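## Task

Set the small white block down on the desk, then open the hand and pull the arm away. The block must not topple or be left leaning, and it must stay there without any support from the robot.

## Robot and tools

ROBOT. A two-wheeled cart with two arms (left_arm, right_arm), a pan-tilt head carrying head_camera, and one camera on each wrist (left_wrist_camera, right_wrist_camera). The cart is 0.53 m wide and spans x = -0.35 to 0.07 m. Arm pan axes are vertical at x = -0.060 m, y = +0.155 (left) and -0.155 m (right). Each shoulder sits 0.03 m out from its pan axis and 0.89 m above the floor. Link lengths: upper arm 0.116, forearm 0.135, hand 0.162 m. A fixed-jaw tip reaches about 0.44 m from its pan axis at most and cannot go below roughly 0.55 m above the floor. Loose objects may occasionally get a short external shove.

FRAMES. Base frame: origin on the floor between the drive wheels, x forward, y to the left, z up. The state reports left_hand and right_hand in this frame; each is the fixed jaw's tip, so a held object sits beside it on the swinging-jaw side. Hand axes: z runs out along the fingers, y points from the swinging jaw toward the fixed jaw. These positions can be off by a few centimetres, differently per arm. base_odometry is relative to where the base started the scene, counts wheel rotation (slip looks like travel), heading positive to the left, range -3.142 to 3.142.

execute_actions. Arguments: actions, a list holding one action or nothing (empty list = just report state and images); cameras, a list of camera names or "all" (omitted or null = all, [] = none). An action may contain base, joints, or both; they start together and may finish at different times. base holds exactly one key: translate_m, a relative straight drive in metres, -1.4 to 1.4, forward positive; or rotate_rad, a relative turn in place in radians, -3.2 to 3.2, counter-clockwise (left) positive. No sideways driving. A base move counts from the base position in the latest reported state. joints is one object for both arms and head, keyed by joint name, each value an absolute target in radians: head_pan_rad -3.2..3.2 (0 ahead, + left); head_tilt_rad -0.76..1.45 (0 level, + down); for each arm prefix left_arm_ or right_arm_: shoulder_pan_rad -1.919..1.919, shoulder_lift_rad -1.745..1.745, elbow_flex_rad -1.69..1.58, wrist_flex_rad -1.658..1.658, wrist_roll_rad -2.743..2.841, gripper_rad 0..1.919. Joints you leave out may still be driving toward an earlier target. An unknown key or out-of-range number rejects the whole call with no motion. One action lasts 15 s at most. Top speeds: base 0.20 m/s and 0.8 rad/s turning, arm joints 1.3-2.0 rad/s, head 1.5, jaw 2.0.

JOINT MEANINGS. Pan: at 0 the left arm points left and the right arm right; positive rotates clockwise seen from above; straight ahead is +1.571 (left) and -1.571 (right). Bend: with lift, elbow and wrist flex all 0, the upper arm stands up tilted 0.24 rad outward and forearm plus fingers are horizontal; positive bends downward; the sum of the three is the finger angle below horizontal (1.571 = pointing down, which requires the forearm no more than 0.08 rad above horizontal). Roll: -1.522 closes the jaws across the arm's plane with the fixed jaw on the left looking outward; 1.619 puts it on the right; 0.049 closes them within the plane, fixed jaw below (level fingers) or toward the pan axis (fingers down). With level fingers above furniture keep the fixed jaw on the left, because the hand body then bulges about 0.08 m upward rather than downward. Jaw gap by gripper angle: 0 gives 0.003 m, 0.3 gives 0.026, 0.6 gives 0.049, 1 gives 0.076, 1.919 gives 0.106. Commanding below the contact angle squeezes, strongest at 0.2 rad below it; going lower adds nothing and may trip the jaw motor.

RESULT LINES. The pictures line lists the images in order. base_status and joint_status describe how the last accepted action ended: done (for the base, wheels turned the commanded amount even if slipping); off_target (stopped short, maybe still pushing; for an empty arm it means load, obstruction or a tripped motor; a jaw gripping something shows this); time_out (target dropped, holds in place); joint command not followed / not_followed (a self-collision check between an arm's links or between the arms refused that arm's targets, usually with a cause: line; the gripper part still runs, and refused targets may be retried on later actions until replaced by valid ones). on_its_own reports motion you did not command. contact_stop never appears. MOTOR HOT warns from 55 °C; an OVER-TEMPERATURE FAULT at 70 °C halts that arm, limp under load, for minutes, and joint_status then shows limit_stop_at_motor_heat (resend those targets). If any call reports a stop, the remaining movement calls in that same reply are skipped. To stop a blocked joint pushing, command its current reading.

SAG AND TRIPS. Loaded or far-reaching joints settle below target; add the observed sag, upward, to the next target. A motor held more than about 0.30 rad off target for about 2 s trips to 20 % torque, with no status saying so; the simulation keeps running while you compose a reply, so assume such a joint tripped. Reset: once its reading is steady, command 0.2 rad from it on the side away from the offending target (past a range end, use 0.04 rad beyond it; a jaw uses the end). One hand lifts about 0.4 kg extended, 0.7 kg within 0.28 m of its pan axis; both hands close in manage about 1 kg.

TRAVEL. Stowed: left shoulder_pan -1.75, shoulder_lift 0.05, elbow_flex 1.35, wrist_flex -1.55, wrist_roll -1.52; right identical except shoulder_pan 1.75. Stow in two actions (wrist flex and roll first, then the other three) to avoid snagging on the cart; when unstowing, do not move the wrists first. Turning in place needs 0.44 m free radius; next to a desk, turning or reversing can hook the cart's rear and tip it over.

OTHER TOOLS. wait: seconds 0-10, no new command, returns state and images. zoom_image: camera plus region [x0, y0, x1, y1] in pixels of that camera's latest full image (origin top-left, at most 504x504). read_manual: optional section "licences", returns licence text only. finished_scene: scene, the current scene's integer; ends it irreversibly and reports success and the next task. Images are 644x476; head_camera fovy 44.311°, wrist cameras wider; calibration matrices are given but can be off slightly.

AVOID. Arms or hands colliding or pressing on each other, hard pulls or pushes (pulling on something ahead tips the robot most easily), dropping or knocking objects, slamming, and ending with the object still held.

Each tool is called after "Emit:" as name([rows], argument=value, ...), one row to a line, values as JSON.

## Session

Emit:
execute_actions(actions=[])

Scene clock: 0.00 s.
base_odometry: x=+0.000 y=+0.000 heading=+0.000 (m, m, rad; odometry frame)
base_status: not commanded
joint_positions: head_pan_rad=-0.004 head_tilt_rad=-0.032 left_arm_shoulder_pan_rad=-1.730 left_arm_shoulder_lift_rad=-0.004 left_arm_elbow_flex_rad=+1.409 left_arm_wrist_flex_rad=-1.478 left_arm_wrist_roll_rad=-1.552 left_arm_gripper_rad=+1.920 right_arm_shoulder_pan_rad=+1.756 right_arm_shoulder_lift_rad=+0.056 right_arm_elbow_flex_rad=+1.320 right_arm_wrist_flex_rad=-1.583 right_arm_wrist_roll_rad=-1.548 right_arm_gripper_rad=+1.920
joint_status: not commanded
left_hand: x=-0.3011 y=+0.1085 z=+0.8861 quat_wxyz=(-0.069, -0.680, -0.044, +0.729) (m; base frame)
right_hand: x=-0.3100 y=-0.1160 z=+0.9064 quat_wxyz=(-0.062, +0.627, -0.067, -0.774) (m; base frame)
pictures: head_camera, left_wrist_camera, right_wrist_camera
camera_calibration (this result's frames):
head_camera: T_world_to_cam=[[-0.0280586, -0.999449, 0.017756, -0.0241156], [0.0401076, -0.0188743, -0.999017, 1.19314], [0.998801, -0.0273189, 0.0406151, -0.00800613], [0, 0, 0, 1]] pos_world=[-0.0405342, -0.00180131, 1.19272]
left_wrist_camera: T_world_to_cam=[[-0.161281, 0.986654, -0.0223938, -0.138422], [0.491619, 0.0606448, -0.868696, 0.924973], [-0.855745, -0.151113, -0.494839, 0.265399], [0, 0, 0, 1]] pos_world=[-0.249946, 0.120585, 0.931751]
right_wrist_camera: T_world_to_cam=[[0.214137, 0.976455, -0.0261025, 0.194204], [0.342497, -0.100082, -0.934173, 0.960264], [-0.91479, 0.191101, -0.355864, 0.127721], [0, 0, 0, 1]] pos_world=[-0.253636, -0.117934, 0.947573]
Images, in order (width x height): head_camera 644x476, left_wrist_camera 644x476, right_wrist_camera 644x476.

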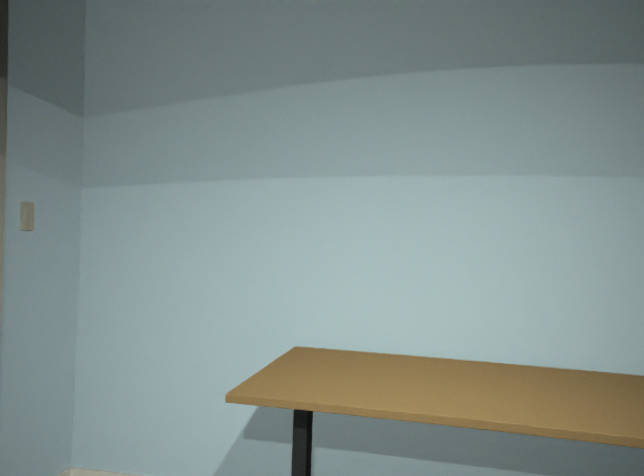

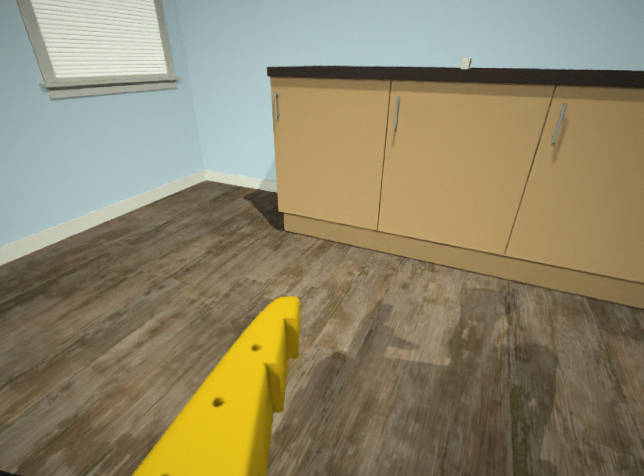

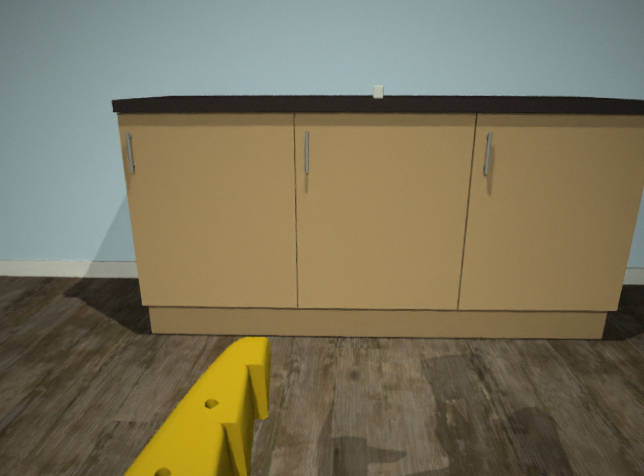

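Emit:
zoom_image(camera="right_wrist_camera", region=[330, 70, 430, 130])

Emit:
zoom_image(camera="left_wrist_camera", region=[420, 40, 520, 100])

Region (330, 70, 430, 130) of right_wrist_camera's 644x476 image, scaled by 5.040; it fills the top 302 rows of this view, and the rest is white.

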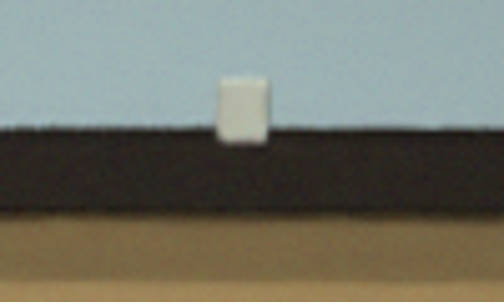

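Region (420, 40, 520, 100) of left_wrist_camera's 644x476 image, scaled by 5.040; it fills the top 302 rows of this view, and the rest is white.

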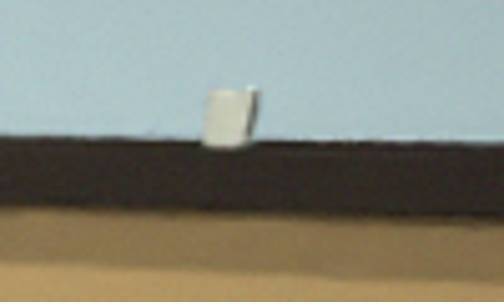

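Emit:
execute_actions([
  {"base": {"rotate_rad": 3.08}, "joints": {"head_pan_rad": -0.15, "head_tilt_rad": 0.35, "right_arm_shoulder_pan_rad": -1.571, "right_arm_shoulder_lift_rad": -0.2, "right_arm_elbow_flex_rad": 0.6}},
], cameras=["head_camera"])

Scene clock: 30.63 s.
base_odometry: x=-0.001 y=+0.000 heading=+3.079 (m, m, rad; odometry frame)
base_status: done
joint_positions: head_pan_rad=-0.140 head_tilt_rad=+0.343 left_arm_shoulder_pan_rad=-1.730 left_arm_shoulder_lift_rad=-0.004 left_arm_elbow_flex_rad=+1.409 left_arm_wrist_flex_rad=-1.478 left_arm_wrist_roll_rad=-1.552 left_arm_gripper_rad=+1.920 right_arm_shoulder_pan_rad=-1.565 right_arm_shoulder_lift_rad=-0.164 right_arm_elbow_flex_rad=+0.638 right_arm_wrist_flex_rad=-1.583 right_arm_wrist_roll_rad=-1.548 right_arm_gripper_rad=+1.920
joint_status: all done
left_hand: x=-0.3011 y=+0.1085 z=+0.8861 quat_wxyz=(-0.069, -0.680, -0.044, +0.729) (m; base frame)
right_hand: x=+0.1737 y=-0.1486 z=+1.0964 quat_wxyz=(+0.973, +0.004, +0.229, +0.010) (m; base frame)
pictures: head_camera
camera_calibration (this result's frames):
head_camera: T_world_to_cam=[[-0.155216, -0.987556, 0.0253326, -0.0388127], [-0.328169, 0.0273578, -0.944223, 1.11276], [0.93178, -0.154872, -0.328331, 0.413501], [0, 0, 0, 1]] pos_world=[-0.026142, -0.00473284, 1.18745]
Images, in order (width x height): head_camera 644x476.

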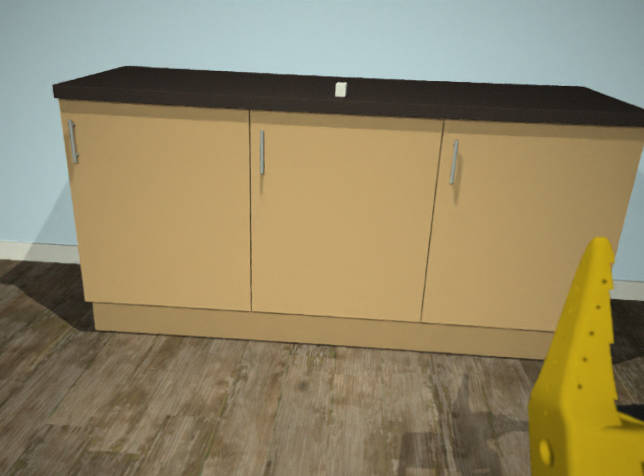

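Emit:
execute_actions([
  {"base": {"translate_m": 1.08}, "joints": {"head_pan_rad": -0.4, "head_tilt_rad": 0.35, "right_arm_shoulder_pan_rad": -1.571, "right_arm_shoulder_lift_rad": -0.23, "right_arm_elbow_flex_rad": -0.24, "right_arm_wrist_flex_rad": 0.87, "right_arm_wrist_roll_rad": -1.522, "right_arm_gripper_rad": 1.0}},
], cameras=["head_camera"])

Scene clock: 50.00 s.
base_odometry: x=-1.079 y=+0.066 heading=+3.079 (m, m, rad; odometry frame)
base_status: done
joint_positions: head_pan_rad=-0.390 head_tilt_rad=+0.343 left_arm_shoulder_pan_rad=-1.730 left_arm_shoulder_lift_rad=-0.004 left_arm_elbow_flex_rad=+1.409 left_arm_wrist_flex_rad=-1.478 left_arm_wrist_roll_rad=-1.552 left_arm_gripper_rad=+1.920 right_arm_shoulder_pan_rad=-1.565 right_arm_shoulder_lift_rad=-0.198 right_arm_elbow_flex_rad=-0.201 right_arm_wrist_flex_rad=+0.867 right_arm_wrist_roll_rad=-1.528 right_arm_gripper_rad=+1.007
joint_status: all done
left_hand: x=-0.3011 y=+0.1085 z=+0.8861 quat_wxyz=(-0.069, -0.680, -0.044, +0.729) (m; base frame)
right_hand: x=+0.2413 y=-0.1490 z=+0.9944 quat_wxyz=(+0.524, +0.005, +0.852, +0.000) (m; base frame)
pictures: head_camera
camera_calibration (this result's frames):
head_camera: T_world_to_cam=[[-0.394713, -0.918455, 0.0253366, -0.0500737], [-0.311418, 0.107789, -0.94414, 1.11346], [0.864419, -0.380554, -0.32857, 0.41061], [0, 0, 0, 1]] pos_world=[-0.0279528, -0.00974962, 1.18744]
Images, in order (width x height): head_camera 644x476.

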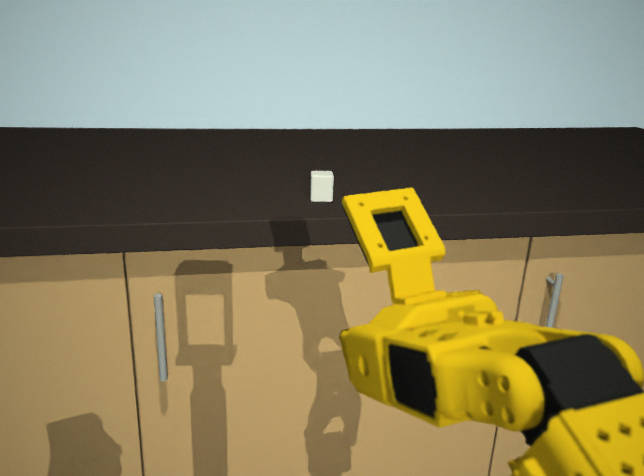

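Emit:
zoom_image(camera="head_camera", region=[270, 150, 370, 230])

Region (270, 150, 370, 230) of head_camera's 644x476 image, scaled by 5.040; it fills the top 403 rows of this view, and the rest is white.

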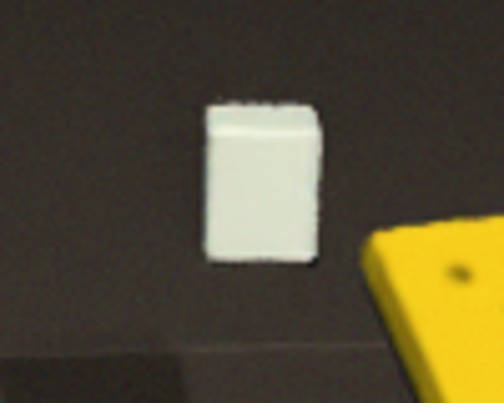

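Emit:
execute_actions([
  {"base": {"rotate_rad": -0.195}, "joints": {"head_pan_rad": -0.3, "head_tilt_rad": 0.5}},
], cameras=[])

Emit:
execute_actions([
  {"base": {"translate_m": 0.33}},
], cameras=["head_camera", "right_wrist_camera"])

Scene clock: 68.97 s.
base_odometry: x=-1.080 y=+0.066 heading=+2.885 (m, m, rad; odometry frame)
base_status: done
joint_positions: head_pan_rad=-0.310 head_tilt_rad=+0.494 left_arm_shoulder_pan_rad=-1.730 left_arm_shoulder_lift_rad=-0.004 left_arm_elbow_flex_rad=+1.409 left_arm_wrist_flex_rad=-1.478 left_arm_wrist_roll_rad=-1.552 left_arm_gripper_rad=+1.920 right_arm_shoulder_pan_rad=-1.565 right_arm_shoulder_lift_rad=-0.198 right_arm_elbow_flex_rad=-0.201 right_arm_wrist_flex_rad=+0.867 right_arm_wrist_roll_rad=-1.528 right_arm_gripper_rad=+1.007
joint_status: all done
left_hand: x=-0.3011 y=+0.1085 z=+0.8861 quat_wxyz=(-0.069, -0.680, -0.044, +0.729) (m; base frame)
right_hand: x=+0.2413 y=-0.1490 z=+0.9944 quat_wxyz=(+0.524, +0.005, +0.852, +0.000) (m; base frame)
pictures: none
No camera images: the call's "cameras" was empty. Leave "cameras" out to get every camera's image.

Scene clock: 71.47 s.
base_odometry: x=-1.399 y=+0.151 heading=+2.883 (m, m, rad; odometry frame)
base_status: done
joint_positions: head_pan_rad=-0.310 head_tilt_rad=+0.494 left_arm_shoulder_pan_rad=-1.730 left_arm_shoulder_lift_rad=-0.004 left_arm_elbow_flex_rad=+1.409 left_arm_wrist_flex_rad=-1.478 left_arm_wrist_roll_rad=-1.552 left_arm_gripper_rad=+1.920 right_arm_shoulder_pan_rad=-1.565 right_arm_shoulder_lift_rad=-0.198 right_arm_elbow_flex_rad=-0.201 right_arm_wrist_flex_rad=+0.867 right_arm_wrist_roll_rad=-1.528 right_arm_gripper_rad=+1.007
joint_status: not commanded
left_hand: x=-0.3011 y=+0.1085 z=+0.8861 quat_wxyz=(-0.069, -0.680, -0.044, +0.729) (m; base frame)
right_hand: x=+0.2413 y=-0.1490 z=+0.9944 quat_wxyz=(+0.524, +0.005, +0.852, +0.000) (m; base frame)
pictures: head_camera, right_wrist_camera
camera_calibration (this result's frames):
head_camera: T_world_to_cam=[[-0.316162, -0.948309, 0.027428, -0.048789], [-0.450357, 0.124576, -0.884115, 1.03784], [0.834997, -0.291876, -0.466463, 0.567943], [0, 0, 0, 1]] pos_world=[-0.0222585, -0.00978749, 1.18383]
right_wrist_camera: T_world_to_cam=[[-0.036975, -0.999179, 0.0165766, -0.165573], [-0.861065, 0.023437, -0.507954, 0.735293], [0.507148, -0.0330552, -0.861225, 0.79577], [0, 0, 0, 1]] pos_world=[0.22344, -0.156365, 1.06158]
Images, in order (width x height): head_camera 644x476, right_wrist_camera 644x476.

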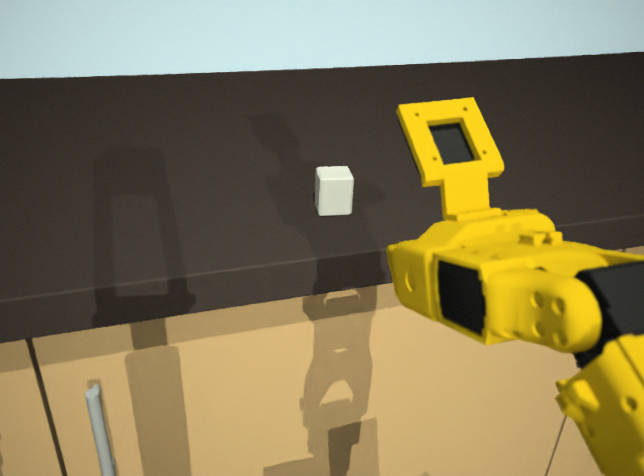

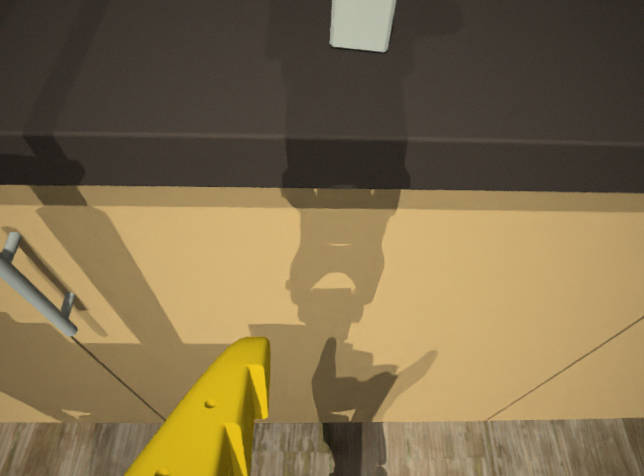

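Emit:
execute_actions([
  {"base": {"translate_m": 0.14}, "joints": {"right_arm_shoulder_pan_rad": -1.518, "right_arm_shoulder_lift_rad": -0.06, "right_arm_elbow_flex_rad": 0.17, "right_arm_wrist_flex_rad": 0.33, "head_tilt_rad": 0.7, "head_pan_rad": -0.45}},
], cameras=["head_camera", "right_wrist_camera"])

Scene clock: 91.20 s.
base_odometry: x=-1.534 y=+0.187 heading=+2.882 (m, m, rad; odometry frame)
base_status: done
joint_positions: head_pan_rad=-0.440 head_tilt_rad=+0.695 left_arm_shoulder_pan_rad=-1.730 left_arm_shoulder_lift_rad=-0.004 left_arm_elbow_flex_rad=+1.409 left_arm_wrist_flex_rad=-1.478 left_arm_wrist_roll_rad=-1.552 left_arm_gripper_rad=+1.920 right_arm_shoulder_pan_rad=-1.525 right_arm_shoulder_lift_rad=-0.046 right_arm_elbow_flex_rad=+0.175 right_arm_wrist_flex_rad=+0.347 right_arm_wrist_roll_rad=-1.528 right_arm_gripper_rad=+1.007
joint_status: all done
left_hand: x=-0.3011 y=+0.1085 z=+0.8861 quat_wxyz=(-0.069, -0.680, -0.044, +0.729) (m; base frame)
right_hand: x=+0.2703 y=-0.1623 z=+0.9218 quat_wxyz=(+0.520, +0.022, +0.854, -0.010) (m; base frame)
pictures: head_camera, right_wrist_camera
camera_calibration (this result's frames):
head_camera: T_world_to_cam=[[-0.431377, -0.901698, 0.0292443, -0.0562946], [-0.581281, 0.253006, -0.773369, 0.904215], [0.689946, -0.350613, -0.633281, 0.753132], [0, 0, 0, 1]] pos_world=[-0.0183015, -0.0154746, 1.17788]
right_wrist_camera: T_world_to_cam=[[-0.0766579, -0.996916, 0.016816, -0.165753], [-0.863312, 0.057928, -0.501334, 0.723835], [0.498814, -0.0529487, -0.86509, 0.720668], [0, 0, 0, 1]] pos_world=[0.252711, -0.169014, 0.989114]
Images, in order (width x height): head_camera 644x476, right_wrist_camera 644x476.

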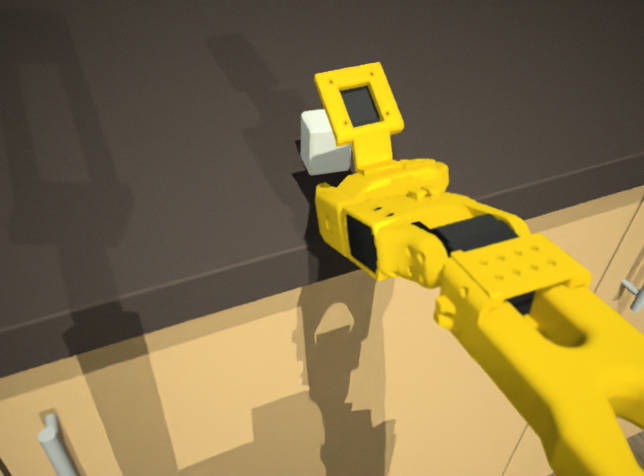

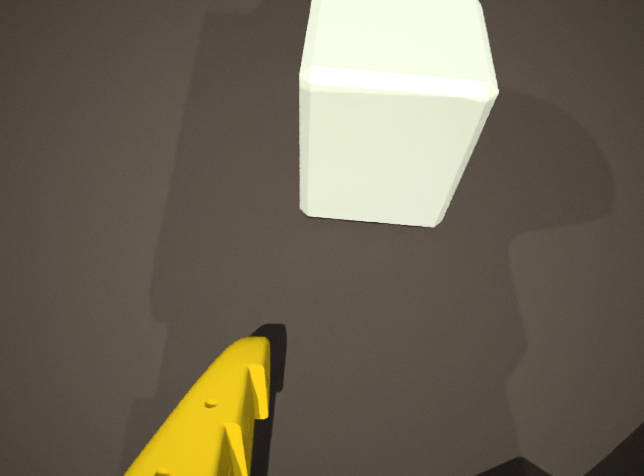

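Emit:
execute_actions([
  {"base": {"translate_m": 0.061}, "joints": {"right_arm_gripper_rad": 0.85}},
], cameras=["right_wrist_camera"])

Scene clock: 103.67 s.
base_odometry: x=-1.593 y=+0.203 heading=+2.882 (m, m, rad; odometry frame)
base_status: done
joint_positions: head_pan_rad=-0.440 head_tilt_rad=+0.695 left_arm_shoulder_pan_rad=-1.730 left_arm_shoulder_lift_rad=-0.004 left_arm_elbow_flex_rad=+1.409 left_arm_wrist_flex_rad=-1.478 left_arm_wrist_roll_rad=-1.552 left_arm_gripper_rad=+1.920 right_arm_shoulder_pan_rad=-1.525 right_arm_shoulder_lift_rad=-0.046 right_arm_elbow_flex_rad=+0.175 right_arm_wrist_flex_rad=+0.347 right_arm_wrist_roll_rad=-1.528 right_arm_gripper_rad=+0.857
joint_status: all done
left_hand: x=-0.3011 y=+0.1085 z=+0.8861 quat_wxyz=(-0.069, -0.680, -0.044, +0.729) (m; base frame)
right_hand: x=+0.2703 y=-0.1623 z=+0.9218 quat_wxyz=(+0.520, +0.022, +0.854, -0.010) (m; base frame)
pictures: right_wrist_camera
camera_calibration (this result's frames):
right_wrist_camera: T_world_to_cam=[[-0.0766579, -0.996916, 0.016816, -0.165753], [-0.863312, 0.057928, -0.501334, 0.723835], [0.498814, -0.0529487, -0.86509, 0.720668], [0, 0, 0, 1]] pos_world=[0.252711, -0.169014, 0.989114]
Images, in order (width x height): right_wrist_camera 644x476.

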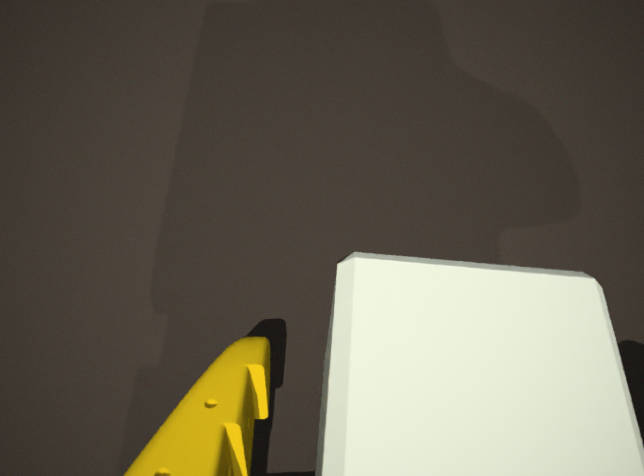

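Emit:
execute_actions([
  {"joints": {"right_arm_shoulder_pan_rad": -1.495, "right_arm_gripper_rad": 0.22}},
], cameras=["right_wrist_camera"])

Scene clock: 107.57 s.
base_odometry: x=-1.593 y=+0.203 heading=+2.882 (m, m, rad; odometry frame)
base_status: not commanded
joint_positions: head_pan_rad=-0.440 head_tilt_rad=+0.695 left_arm_shoulder_pan_rad=-1.730 left_arm_shoulder_lift_rad=-0.004 left_arm_elbow_flex_rad=+1.409 left_arm_wrist_flex_rad=-1.478 left_arm_wrist_roll_rad=-1.552 left_arm_gripper_rad=+1.920 right_arm_shoulder_pan_rad=-1.501 right_arm_shoulder_lift_rad=-0.046 right_arm_elbow_flex_rad=+0.175 right_arm_wrist_flex_rad=+0.347 right_arm_wrist_roll_rad=-1.528 right_arm_gripper_rad=+0.391
joint_status: right_arm_gripper_rad off_target (ended at +0.391, target +0.220); the others done
left_hand: x=-0.3011 y=+0.1085 z=+0.8861 quat_wxyz=(-0.069, -0.680, -0.044, +0.729) (m; base frame)
right_hand: x=+0.2700 y=-0.1704 z=+0.9218 quat_wxyz=(+0.520, +0.033, +0.853, -0.017) (m; base frame)
pictures: right_wrist_camera
camera_calibration (this result's frames):
right_wrist_camera: T_world_to_cam=[[-0.1011, -0.994734, 0.016816, -0.166882], [-0.861631, 0.0790973, -0.501334, 0.727217], [0.497364, -0.0651742, -0.86509, 0.718686], [0, 0, 0, 1]] pos_world=[0.252272, -0.176684, 0.989114]
Images, in order (width x height): right_wrist_camera 644x476.

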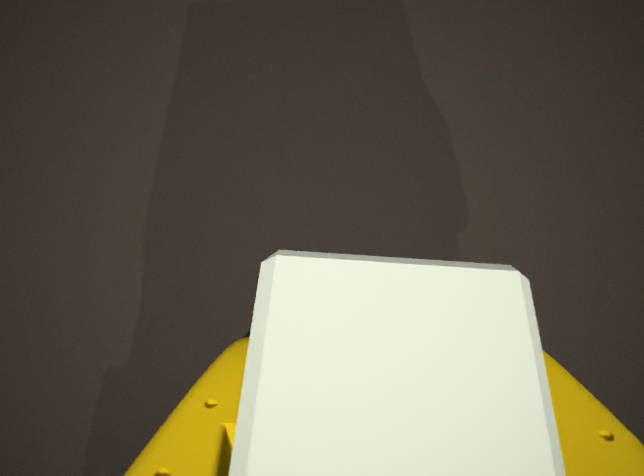

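Emit:
execute_actions([
  {"base": {"translate_m": -1.4}, "joints": {"right_arm_elbow_flex_rad": -0.1, "right_arm_wrist_flex_rad": 0.58, "head_pan_rad": 0.0, "head_tilt_rad": 0.4}},
], cameras=["right_wrist_camera"])

Emit:
execute_actions([
  {"base": {"rotate_rad": 3.16}, "joints": {"right_arm_shoulder_pan_rad": -1.571, "right_arm_shoulder_lift_rad": 0.30, "right_arm_elbow_flex_rad": 0.45, "right_arm_wrist_flex_rad": -0.33}},
], cameras=["head_camera", "right_wrist_camera"])

Scene clock: 126.70 s.
base_odometry: x=-0.240 y=-0.156 heading=+2.883 (m, m, rad; odometry frame)
base_status: done
joint_positions: head_pan_rad=-0.010 head_tilt_rad=+0.413 left_arm_shoulder_pan_rad=-1.730 left_arm_shoulder_lift_rad=-0.004 left_arm_elbow_flex_rad=+1.409 left_arm_wrist_flex_rad=-1.478 left_arm_wrist_roll_rad=-1.552 left_arm_gripper_rad=+1.920 right_arm_shoulder_pan_rad=-1.501 right_arm_shoulder_lift_rad=-0.043 right_arm_elbow_flex_rad=-0.052 right_arm_wrist_flex_rad=+0.579 right_arm_wrist_roll_rad=-1.528 right_arm_gripper_rad=+0.391
joint_status: all done
left_hand: x=-0.3011 y=+0.1085 z=+0.8861 quat_wxyz=(-0.069, -0.680, -0.044, +0.729) (m; base frame)
right_hand: x=+0.2691 y=-0.1704 z=+0.9508 quat_wxyz=(+0.517, +0.033, +0.855, -0.017) (m; base frame)
pictures: right_wrist_camera
camera_calibration (this result's frames):
right_wrist_camera: T_world_to_cam=[[-0.100971, -0.994743, 0.0170544, -0.16766], [-0.865441, 0.0793649, -0.494685, 0.735749], [0.490731, -0.0647082, -0.868905, 0.749706], [0, 0, 0, 1]] pos_world=[0.251915, -0.176659, 1.01825]
Images, in order (width x height): right_wrist_camera 644x476.

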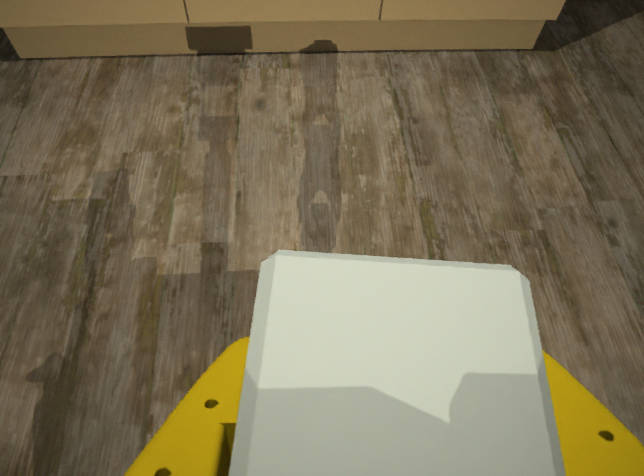

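Scene clock: 131.33 s.
base_odometry: x=-0.239 y=-0.156 heading=-0.242 (m, m, rad; odometry frame)
base_status: done
joint_positions: head_pan_rad=-0.010 head_tilt_rad=+0.413 left_arm_shoulder_pan_rad=-1.730 left_arm_shoulder_lift_rad=-0.004 left_arm_elbow_flex_rad=+1.409 left_arm_wrist_flex_rad=-1.478 left_arm_wrist_roll_rad=-1.552 left_arm_gripper_rad=+1.920 right_arm_shoulder_pan_rad=-1.567 right_arm_shoulder_lift_rad=+0.321 right_arm_elbow_flex_rad=+0.452 right_arm_wrist_flex_rad=-0.311 right_arm_wrist_roll_rad=-1.528 right_arm_gripper_rad=+0.391
joint_status: all done
left_hand: x=-0.3011 y=+0.1085 z=+0.8861 quat_wxyz=(-0.069, -0.680, -0.044, +0.729) (m; base frame)
right_hand: x=+0.2763 y=-0.1487 z=+0.8298 quat_wxyz=(+0.526, +0.004, +0.850, +0.001) (m; base frame)
pictures: head_camera, right_wrist_camera
camera_calibration (this result's frames):
head_camera: T_world_to_cam=[[-0.0239996, -0.999364, 0.02638, -0.0338511], [-0.394178, -0.0147903, -0.918915, 1.08053], [0.918721, -0.032452, -0.393572, 0.48798], [0, 0, 0, 1]] pos_world=[-0.0232075, -0.00201224, 1.18587]
right_wrist_camera: T_world_to_cam=[[-0.0355434, -0.999234, 0.0163844, -0.161476], [-0.857967, 0.022103, -0.513229, 0.68514], [0.512473, -0.0322992, -0.858095, 0.632229], [0, 0, 0, 1]] pos_world=[0.258088, -0.156075, 0.896792]
Images, in order (width x height): head_camera 644x476, right_wrist_camera 644x476.

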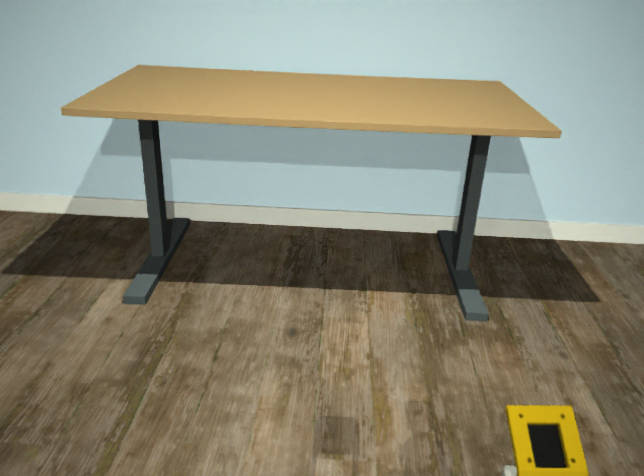

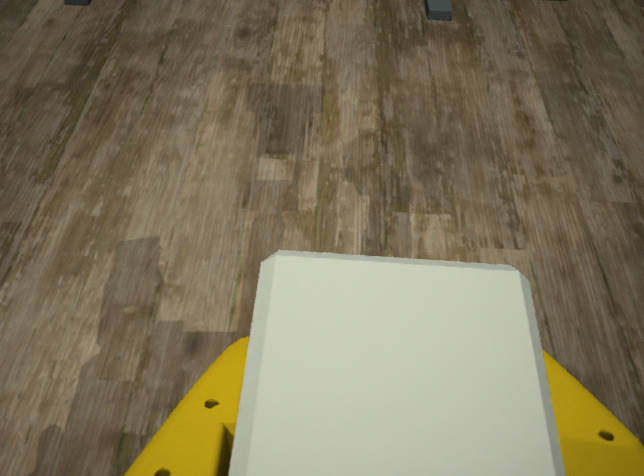

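Emit:
execute_actions([
  {"base": {"translate_m": 1.37}, "joints": {"head_pan_rad": -0.2, "head_tilt_rad": 0.85}},
], cameras=["head_camera", "right_wrist_camera"])

Scene clock: 147.10 s.
base_odometry: x=+1.092 y=-0.483 heading=-0.242 (m, m, rad; odometry frame)
base_status: done
joint_positions: head_pan_rad=-0.190 head_tilt_rad=+0.845 left_arm_shoulder_pan_rad=-1.730 left_arm_shoulder_lift_rad=-0.004 left_arm_elbow_flex_rad=+1.409 left_arm_wrist_flex_rad=-1.478 left_arm_wrist_roll_rad=-1.552 left_arm_gripper_rad=+1.920 right_arm_shoulder_pan_rad=-1.567 right_arm_shoulder_lift_rad=+0.321 right_arm_elbow_flex_rad=+0.452 right_arm_wrist_flex_rad=-0.311 right_arm_wrist_roll_rad=-1.528 right_arm_gripper_rad=+0.391
joint_status: all done
left_hand: x=-0.3011 y=+0.1085 z=+0.8861 quat_wxyz=(-0.069, -0.680, -0.044, +0.729) (m; base frame)
right_hand: x=+0.2763 y=-0.1487 z=+0.8298 quat_wxyz=(+0.526, +0.004, +0.850, +0.001) (m; base frame)
pictures: head_camera, right_wrist_camera
camera_calibration (this result's frames):
head_camera: T_world_to_cam=[[-0.19049, -0.981236, 0.029839, -0.0456574], [-0.732525, 0.12184, -0.669748, 0.777839], [0.653545, -0.149438, -0.741988, 0.876543], [0, 0, 0, 1]] pos_world=[-0.011772, -0.00858371, 1.1727]
right_wrist_camera: T_world_to_cam=[[-0.0355434, -0.999234, 0.0163844, -0.161476], [-0.857967, 0.022103, -0.513229, 0.68514], [0.512473, -0.0322992, -0.858095, 0.632229], [0, 0, 0, 1]] pos_world=[0.258088, -0.156075, 0.896792]
Images, in order (width x height): head_camera 644x476, right_wrist_camera 644x476.

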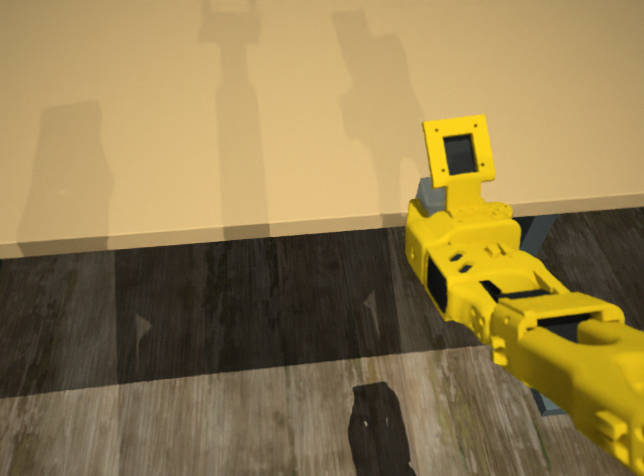

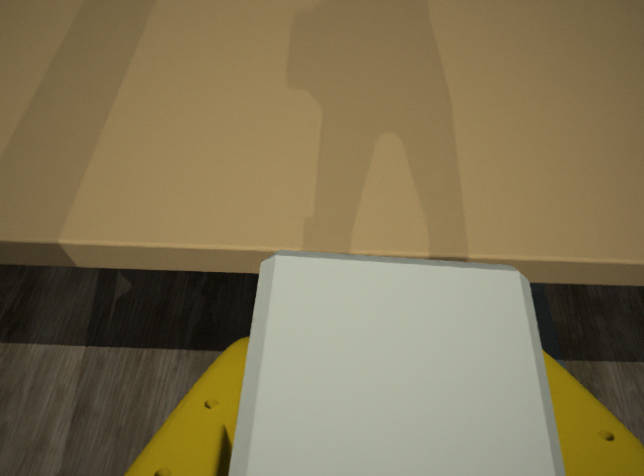

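Emit:
zoom_image(camera="right_wrist_camera", region=[100, 220, 220, 290])

Region (100, 220, 220, 290) of right_wrist_camera's 644x476 image, scaled by 4.200; it fills the top 294 rows of this view, and the rest is white.

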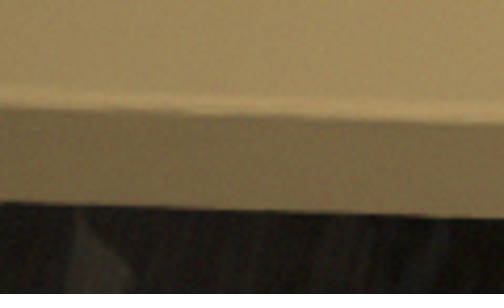

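Emit:
execute_actions([
  {"base": {"translate_m": 0.22}, "joints": {"right_arm_shoulder_lift_rad": 0.77, "right_arm_elbow_flex_rad": 0.33, "right_arm_wrist_flex_rad": -0.705, "head_pan_rad": -0.45, "head_tilt_rad": 1.0}},
], cameras=["head_camera", "right_wrist_camera"])

Scene clock: 162.47 s.
base_odometry: x=+1.306 y=-0.536 heading=-0.243 (m, m, rad; odometry frame)
base_status: done
joint_positions: head_pan_rad=-0.440 head_tilt_rad=+0.995 left_arm_shoulder_pan_rad=-1.730 left_arm_shoulder_lift_rad=-0.004 left_arm_elbow_flex_rad=+1.409 left_arm_wrist_flex_rad=-1.478 left_arm_wrist_roll_rad=-1.552 left_arm_gripper_rad=+1.920 right_arm_shoulder_pan_rad=-1.567 right_arm_shoulder_lift_rad=+0.790 right_arm_elbow_flex_rad=+0.362 right_arm_wrist_flex_rad=-0.687 right_arm_wrist_roll_rad=-1.528 right_arm_gripper_rad=+0.391
joint_status: all done
left_hand: x=-0.3011 y=+0.1085 z=+0.8861 quat_wxyz=(-0.069, -0.680, -0.044, +0.729) (m; base frame)
right_hand: x=+0.2731 y=-0.1487 z=+0.7600 quat_wxyz=(+0.525, +0.004, +0.851, +0.001) (m; base frame)
pictures: head_camera, right_wrist_camera
camera_calibration (this result's frames):
head_camera: T_world_to_cam=[[-0.423306, -0.905498, 0.029761, -0.05651], [-0.762707, 0.33844, -0.551124, 0.639883], [0.488969, -0.255993, -0.833893, 0.97459], [0, 0, 0, 1]] pos_world=[-0.0124221, -0.0182434, 1.16704]
right_wrist_camera: T_world_to_cam=[[-0.035493, -0.999234, 0.0164806, -0.16052], [-0.859538, 0.0221096, -0.510594, 0.645031], [0.509838, -0.0322882, -0.859664, 0.575914], [0, 0, 0, 1]] pos_world=[0.255109, -0.156063, 0.827087]
Images, in order (width x height): head_camera 644x476, right_wrist_camera 644x476.

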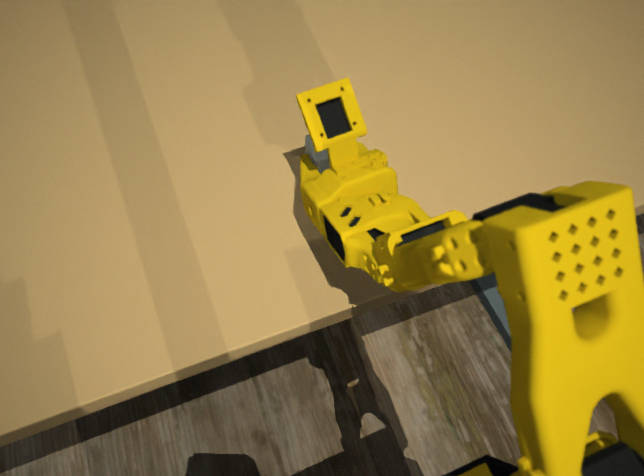

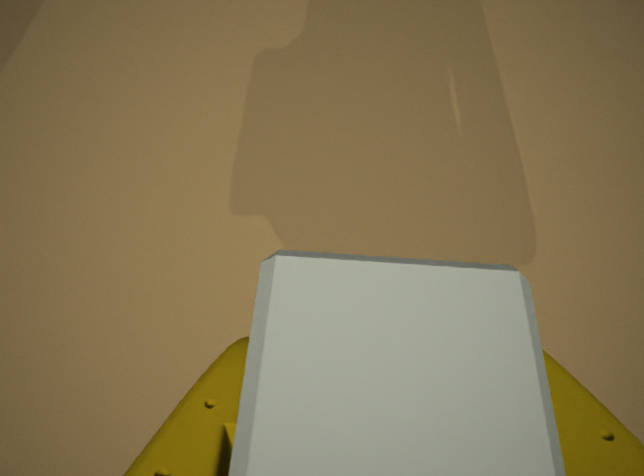

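Emit:
execute_actions([
  {"joints": {"right_arm_shoulder_lift_rad": 0.918, "right_arm_wrist_flex_rad": -0.842}},
], cameras=["right_wrist_camera"])

Scene clock: 170.03 s.
base_odometry: x=+1.306 y=-0.536 heading=-0.243 (m, m, rad; odometry frame)
base_status: not commanded
joint_positions: head_pan_rad=-0.440 head_tilt_rad=+0.995 left_arm_shoulder_pan_rad=-1.730 left_arm_shoulder_lift_rad=-0.004 left_arm_elbow_flex_rad=+1.409 left_arm_wrist_flex_rad=-1.478 left_arm_wrist_roll_rad=-1.552 left_arm_gripper_rad=+1.920 right_arm_shoulder_pan_rad=-1.567 right_arm_shoulder_lift_rad=+0.938 right_arm_elbow_flex_rad=+0.360 right_arm_wrist_flex_rad=-0.822 right_arm_wrist_roll_rad=-1.528 right_arm_gripper_rad=+0.391
joint_status: all done
left_hand: x=-0.3011 y=+0.1085 z=+0.8861 quat_wxyz=(-0.069, -0.680, -0.044, +0.729) (m; base frame)
right_hand: x=+0.2617 y=-0.1486 z=+0.7358 quat_wxyz=(+0.520, +0.004, +0.854, +0.001) (m; base frame)
pictures: right_wrist_camera
camera_calibration (this result's frames):
right_wrist_camera: T_world_to_cam=[[-0.0353142, -0.999235, 0.016816, -0.160771], [-0.864971, 0.0221323, -0.501334, 0.617516], [0.500578, -0.0322496, -0.86509, 0.567355], [0, 0, 0, 1]] pos_world=[0.24445, -0.156018, 0.803099]
Images, in order (width x height): right_wrist_camera 644x476.

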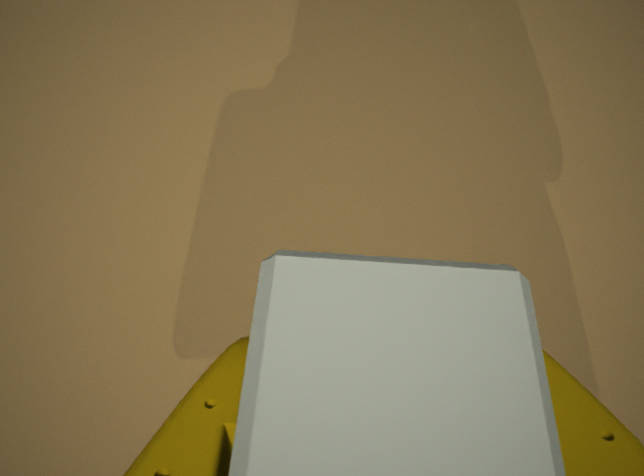

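Emit:
execute_actions([
  {"joints": {"right_arm_shoulder_lift_rad": 0.95, "right_arm_wrist_flex_rad": -0.872}},
], cameras=["right_wrist_camera"])

Scene clock: 176.07 s.
base_odometry: x=+1.306 y=-0.536 heading=-0.243 (m, m, rad; odometry frame)
base_status: not commanded
joint_positions: head_pan_rad=-0.440 head_tilt_rad=+0.995 left_arm_shoulder_pan_rad=-1.730 left_arm_shoulder_lift_rad=-0.004 left_arm_elbow_flex_rad=+1.409 left_arm_wrist_flex_rad=-1.478 left_arm_wrist_roll_rad=-1.552 left_arm_gripper_rad=+1.920 right_arm_shoulder_pan_rad=-1.567 right_arm_shoulder_lift_rad=+0.967 right_arm_elbow_flex_rad=+0.357 right_arm_wrist_flex_rad=-0.855 right_arm_wrist_roll_rad=-1.528 right_arm_gripper_rad=+0.391
joint_status: all done
left_hand: x=-0.3011 y=+0.1085 z=+0.8861 quat_wxyz=(-0.069, -0.680, -0.044, +0.729) (m; base frame)
right_hand: x=+0.2602 y=-0.1486 z=+0.7327 quat_wxyz=(+0.524, +0.004, +0.852, +0.001) (m; base frame)
pictures: right_wrist_camera
camera_calibration (this result's frames):
right_wrist_camera: T_world_to_cam=[[-0.0354423, -0.999234, 0.0165766, -0.160559], [-0.8611, 0.0221161, -0.507954, 0.618456], [0.507199, -0.0322772, -0.861225, 0.560911], [0, 0, 0, 1]] pos_world=[0.242369, -0.15601, 0.799879]
Images, in order (width x height): right_wrist_camera 644x476.

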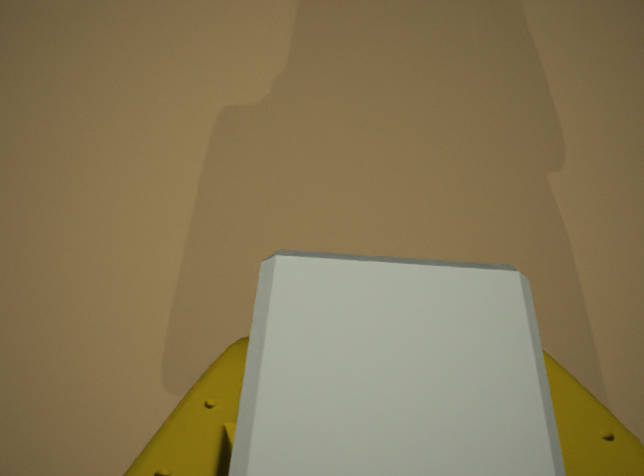

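Emit:
execute_actions([
  {"joints": {"right_arm_gripper_rad": 0.8}},
], cameras=["right_wrist_camera"])

Scene clock: 179.03 s.
base_odometry: x=+1.306 y=-0.536 heading=-0.243 (m, m, rad; odometry frame)
base_status: not commanded
joint_positions: head_pan_rad=-0.440 head_tilt_rad=+0.995 left_arm_shoulder_pan_rad=-1.730 left_arm_shoulder_lift_rad=-0.004 left_arm_elbow_flex_rad=+1.409 left_arm_wrist_flex_rad=-1.478 left_arm_wrist_roll_rad=-1.552 left_arm_gripper_rad=+1.920 right_arm_shoulder_pan_rad=-1.567 right_arm_shoulder_lift_rad=+0.967 right_arm_elbow_flex_rad=+0.357 right_arm_wrist_flex_rad=-0.855 right_arm_wrist_roll_rad=-1.528 right_arm_gripper_rad=+0.792
joint_status: all done
left_hand: x=-0.3011 y=+0.1085 z=+0.8861 quat_wxyz=(-0.069, -0.680, -0.044, +0.729) (m; base frame)
right_hand: x=+0.2602 y=-0.1486 z=+0.7327 quat_wxyz=(+0.524, +0.004, +0.852, +0.001) (m; base frame)
pictures: right_wrist_camera
camera_calibration (this result's frames):
right_wrist_camera: T_world_to_cam=[[-0.0354423, -0.999234, 0.0165766, -0.160559], [-0.8611, 0.0221161, -0.507954, 0.618456], [0.507199, -0.0322772, -0.861225, 0.560911], [0, 0, 0, 1]] pos_world=[0.242369, -0.15601, 0.799879]
Images, in order (width x height): right_wrist_camera 644x476.

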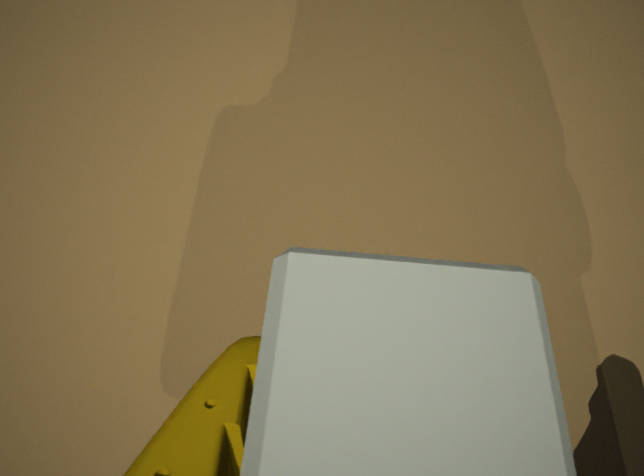

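Emit:
execute_actions([
  {"base": {"translate_m": -0.42}, "joints": {"right_arm_shoulder_pan_rad": -1.6, "head_pan_rad": -0.2, "head_tilt_rad": 0.6}},
], cameras=["head_camera"])

Scene clock: 184.20 s.
base_odometry: x=+0.898 y=-0.435 heading=-0.243 (m, m, rad; odometry frame)
base_status: done
joint_positions: head_pan_rad=-0.210 head_tilt_rad=+0.614 left_arm_shoulder_pan_rad=-1.730 left_arm_shoulder_lift_rad=-0.004 left_arm_elbow_flex_rad=+1.409 left_arm_wrist_flex_rad=-1.478 left_arm_wrist_roll_rad=-1.552 left_arm_gripper_rad=+1.920 right_arm_shoulder_pan_rad=-1.593 right_arm_shoulder_lift_rad=+0.968 right_arm_elbow_flex_rad=+0.356 right_arm_wrist_flex_rad=-0.855 right_arm_wrist_roll_rad=-1.528 right_arm_gripper_rad=+0.793
joint_status: all done
left_hand: x=-0.3011 y=+0.1085 z=+0.8861 quat_wxyz=(-0.069, -0.680, -0.044, +0.729) (m; base frame)
right_hand: x=+0.2600 y=-0.1403 z=+0.7326 quat_wxyz=(+0.524, -0.007, +0.852, +0.007) (m; base frame)
pictures: head_camera
camera_calibration (this result's frames):
head_camera: T_world_to_cam=[[-0.216669, -0.975825, 0.0286521, -0.0455217], [-0.560731, 0.100371, -0.821892, 0.96103], [0.799146, -0.194144, -0.568923, 0.684188], [0, 0, 0, 1]] pos_world=[-0.0177497, -0.00804906, 1.18042]
Images, in order (width x height): head_camera 644x476.

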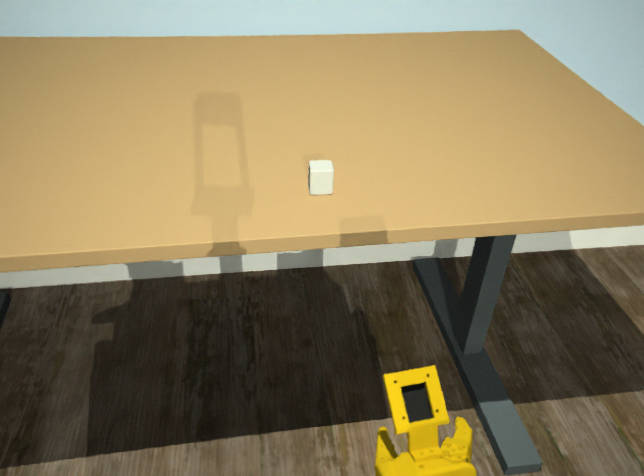

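The block is sitting on the desk, and the robot has let go and backed clear.

Emit:
finished_scene(scene=2)

The scene is finished: the task was done.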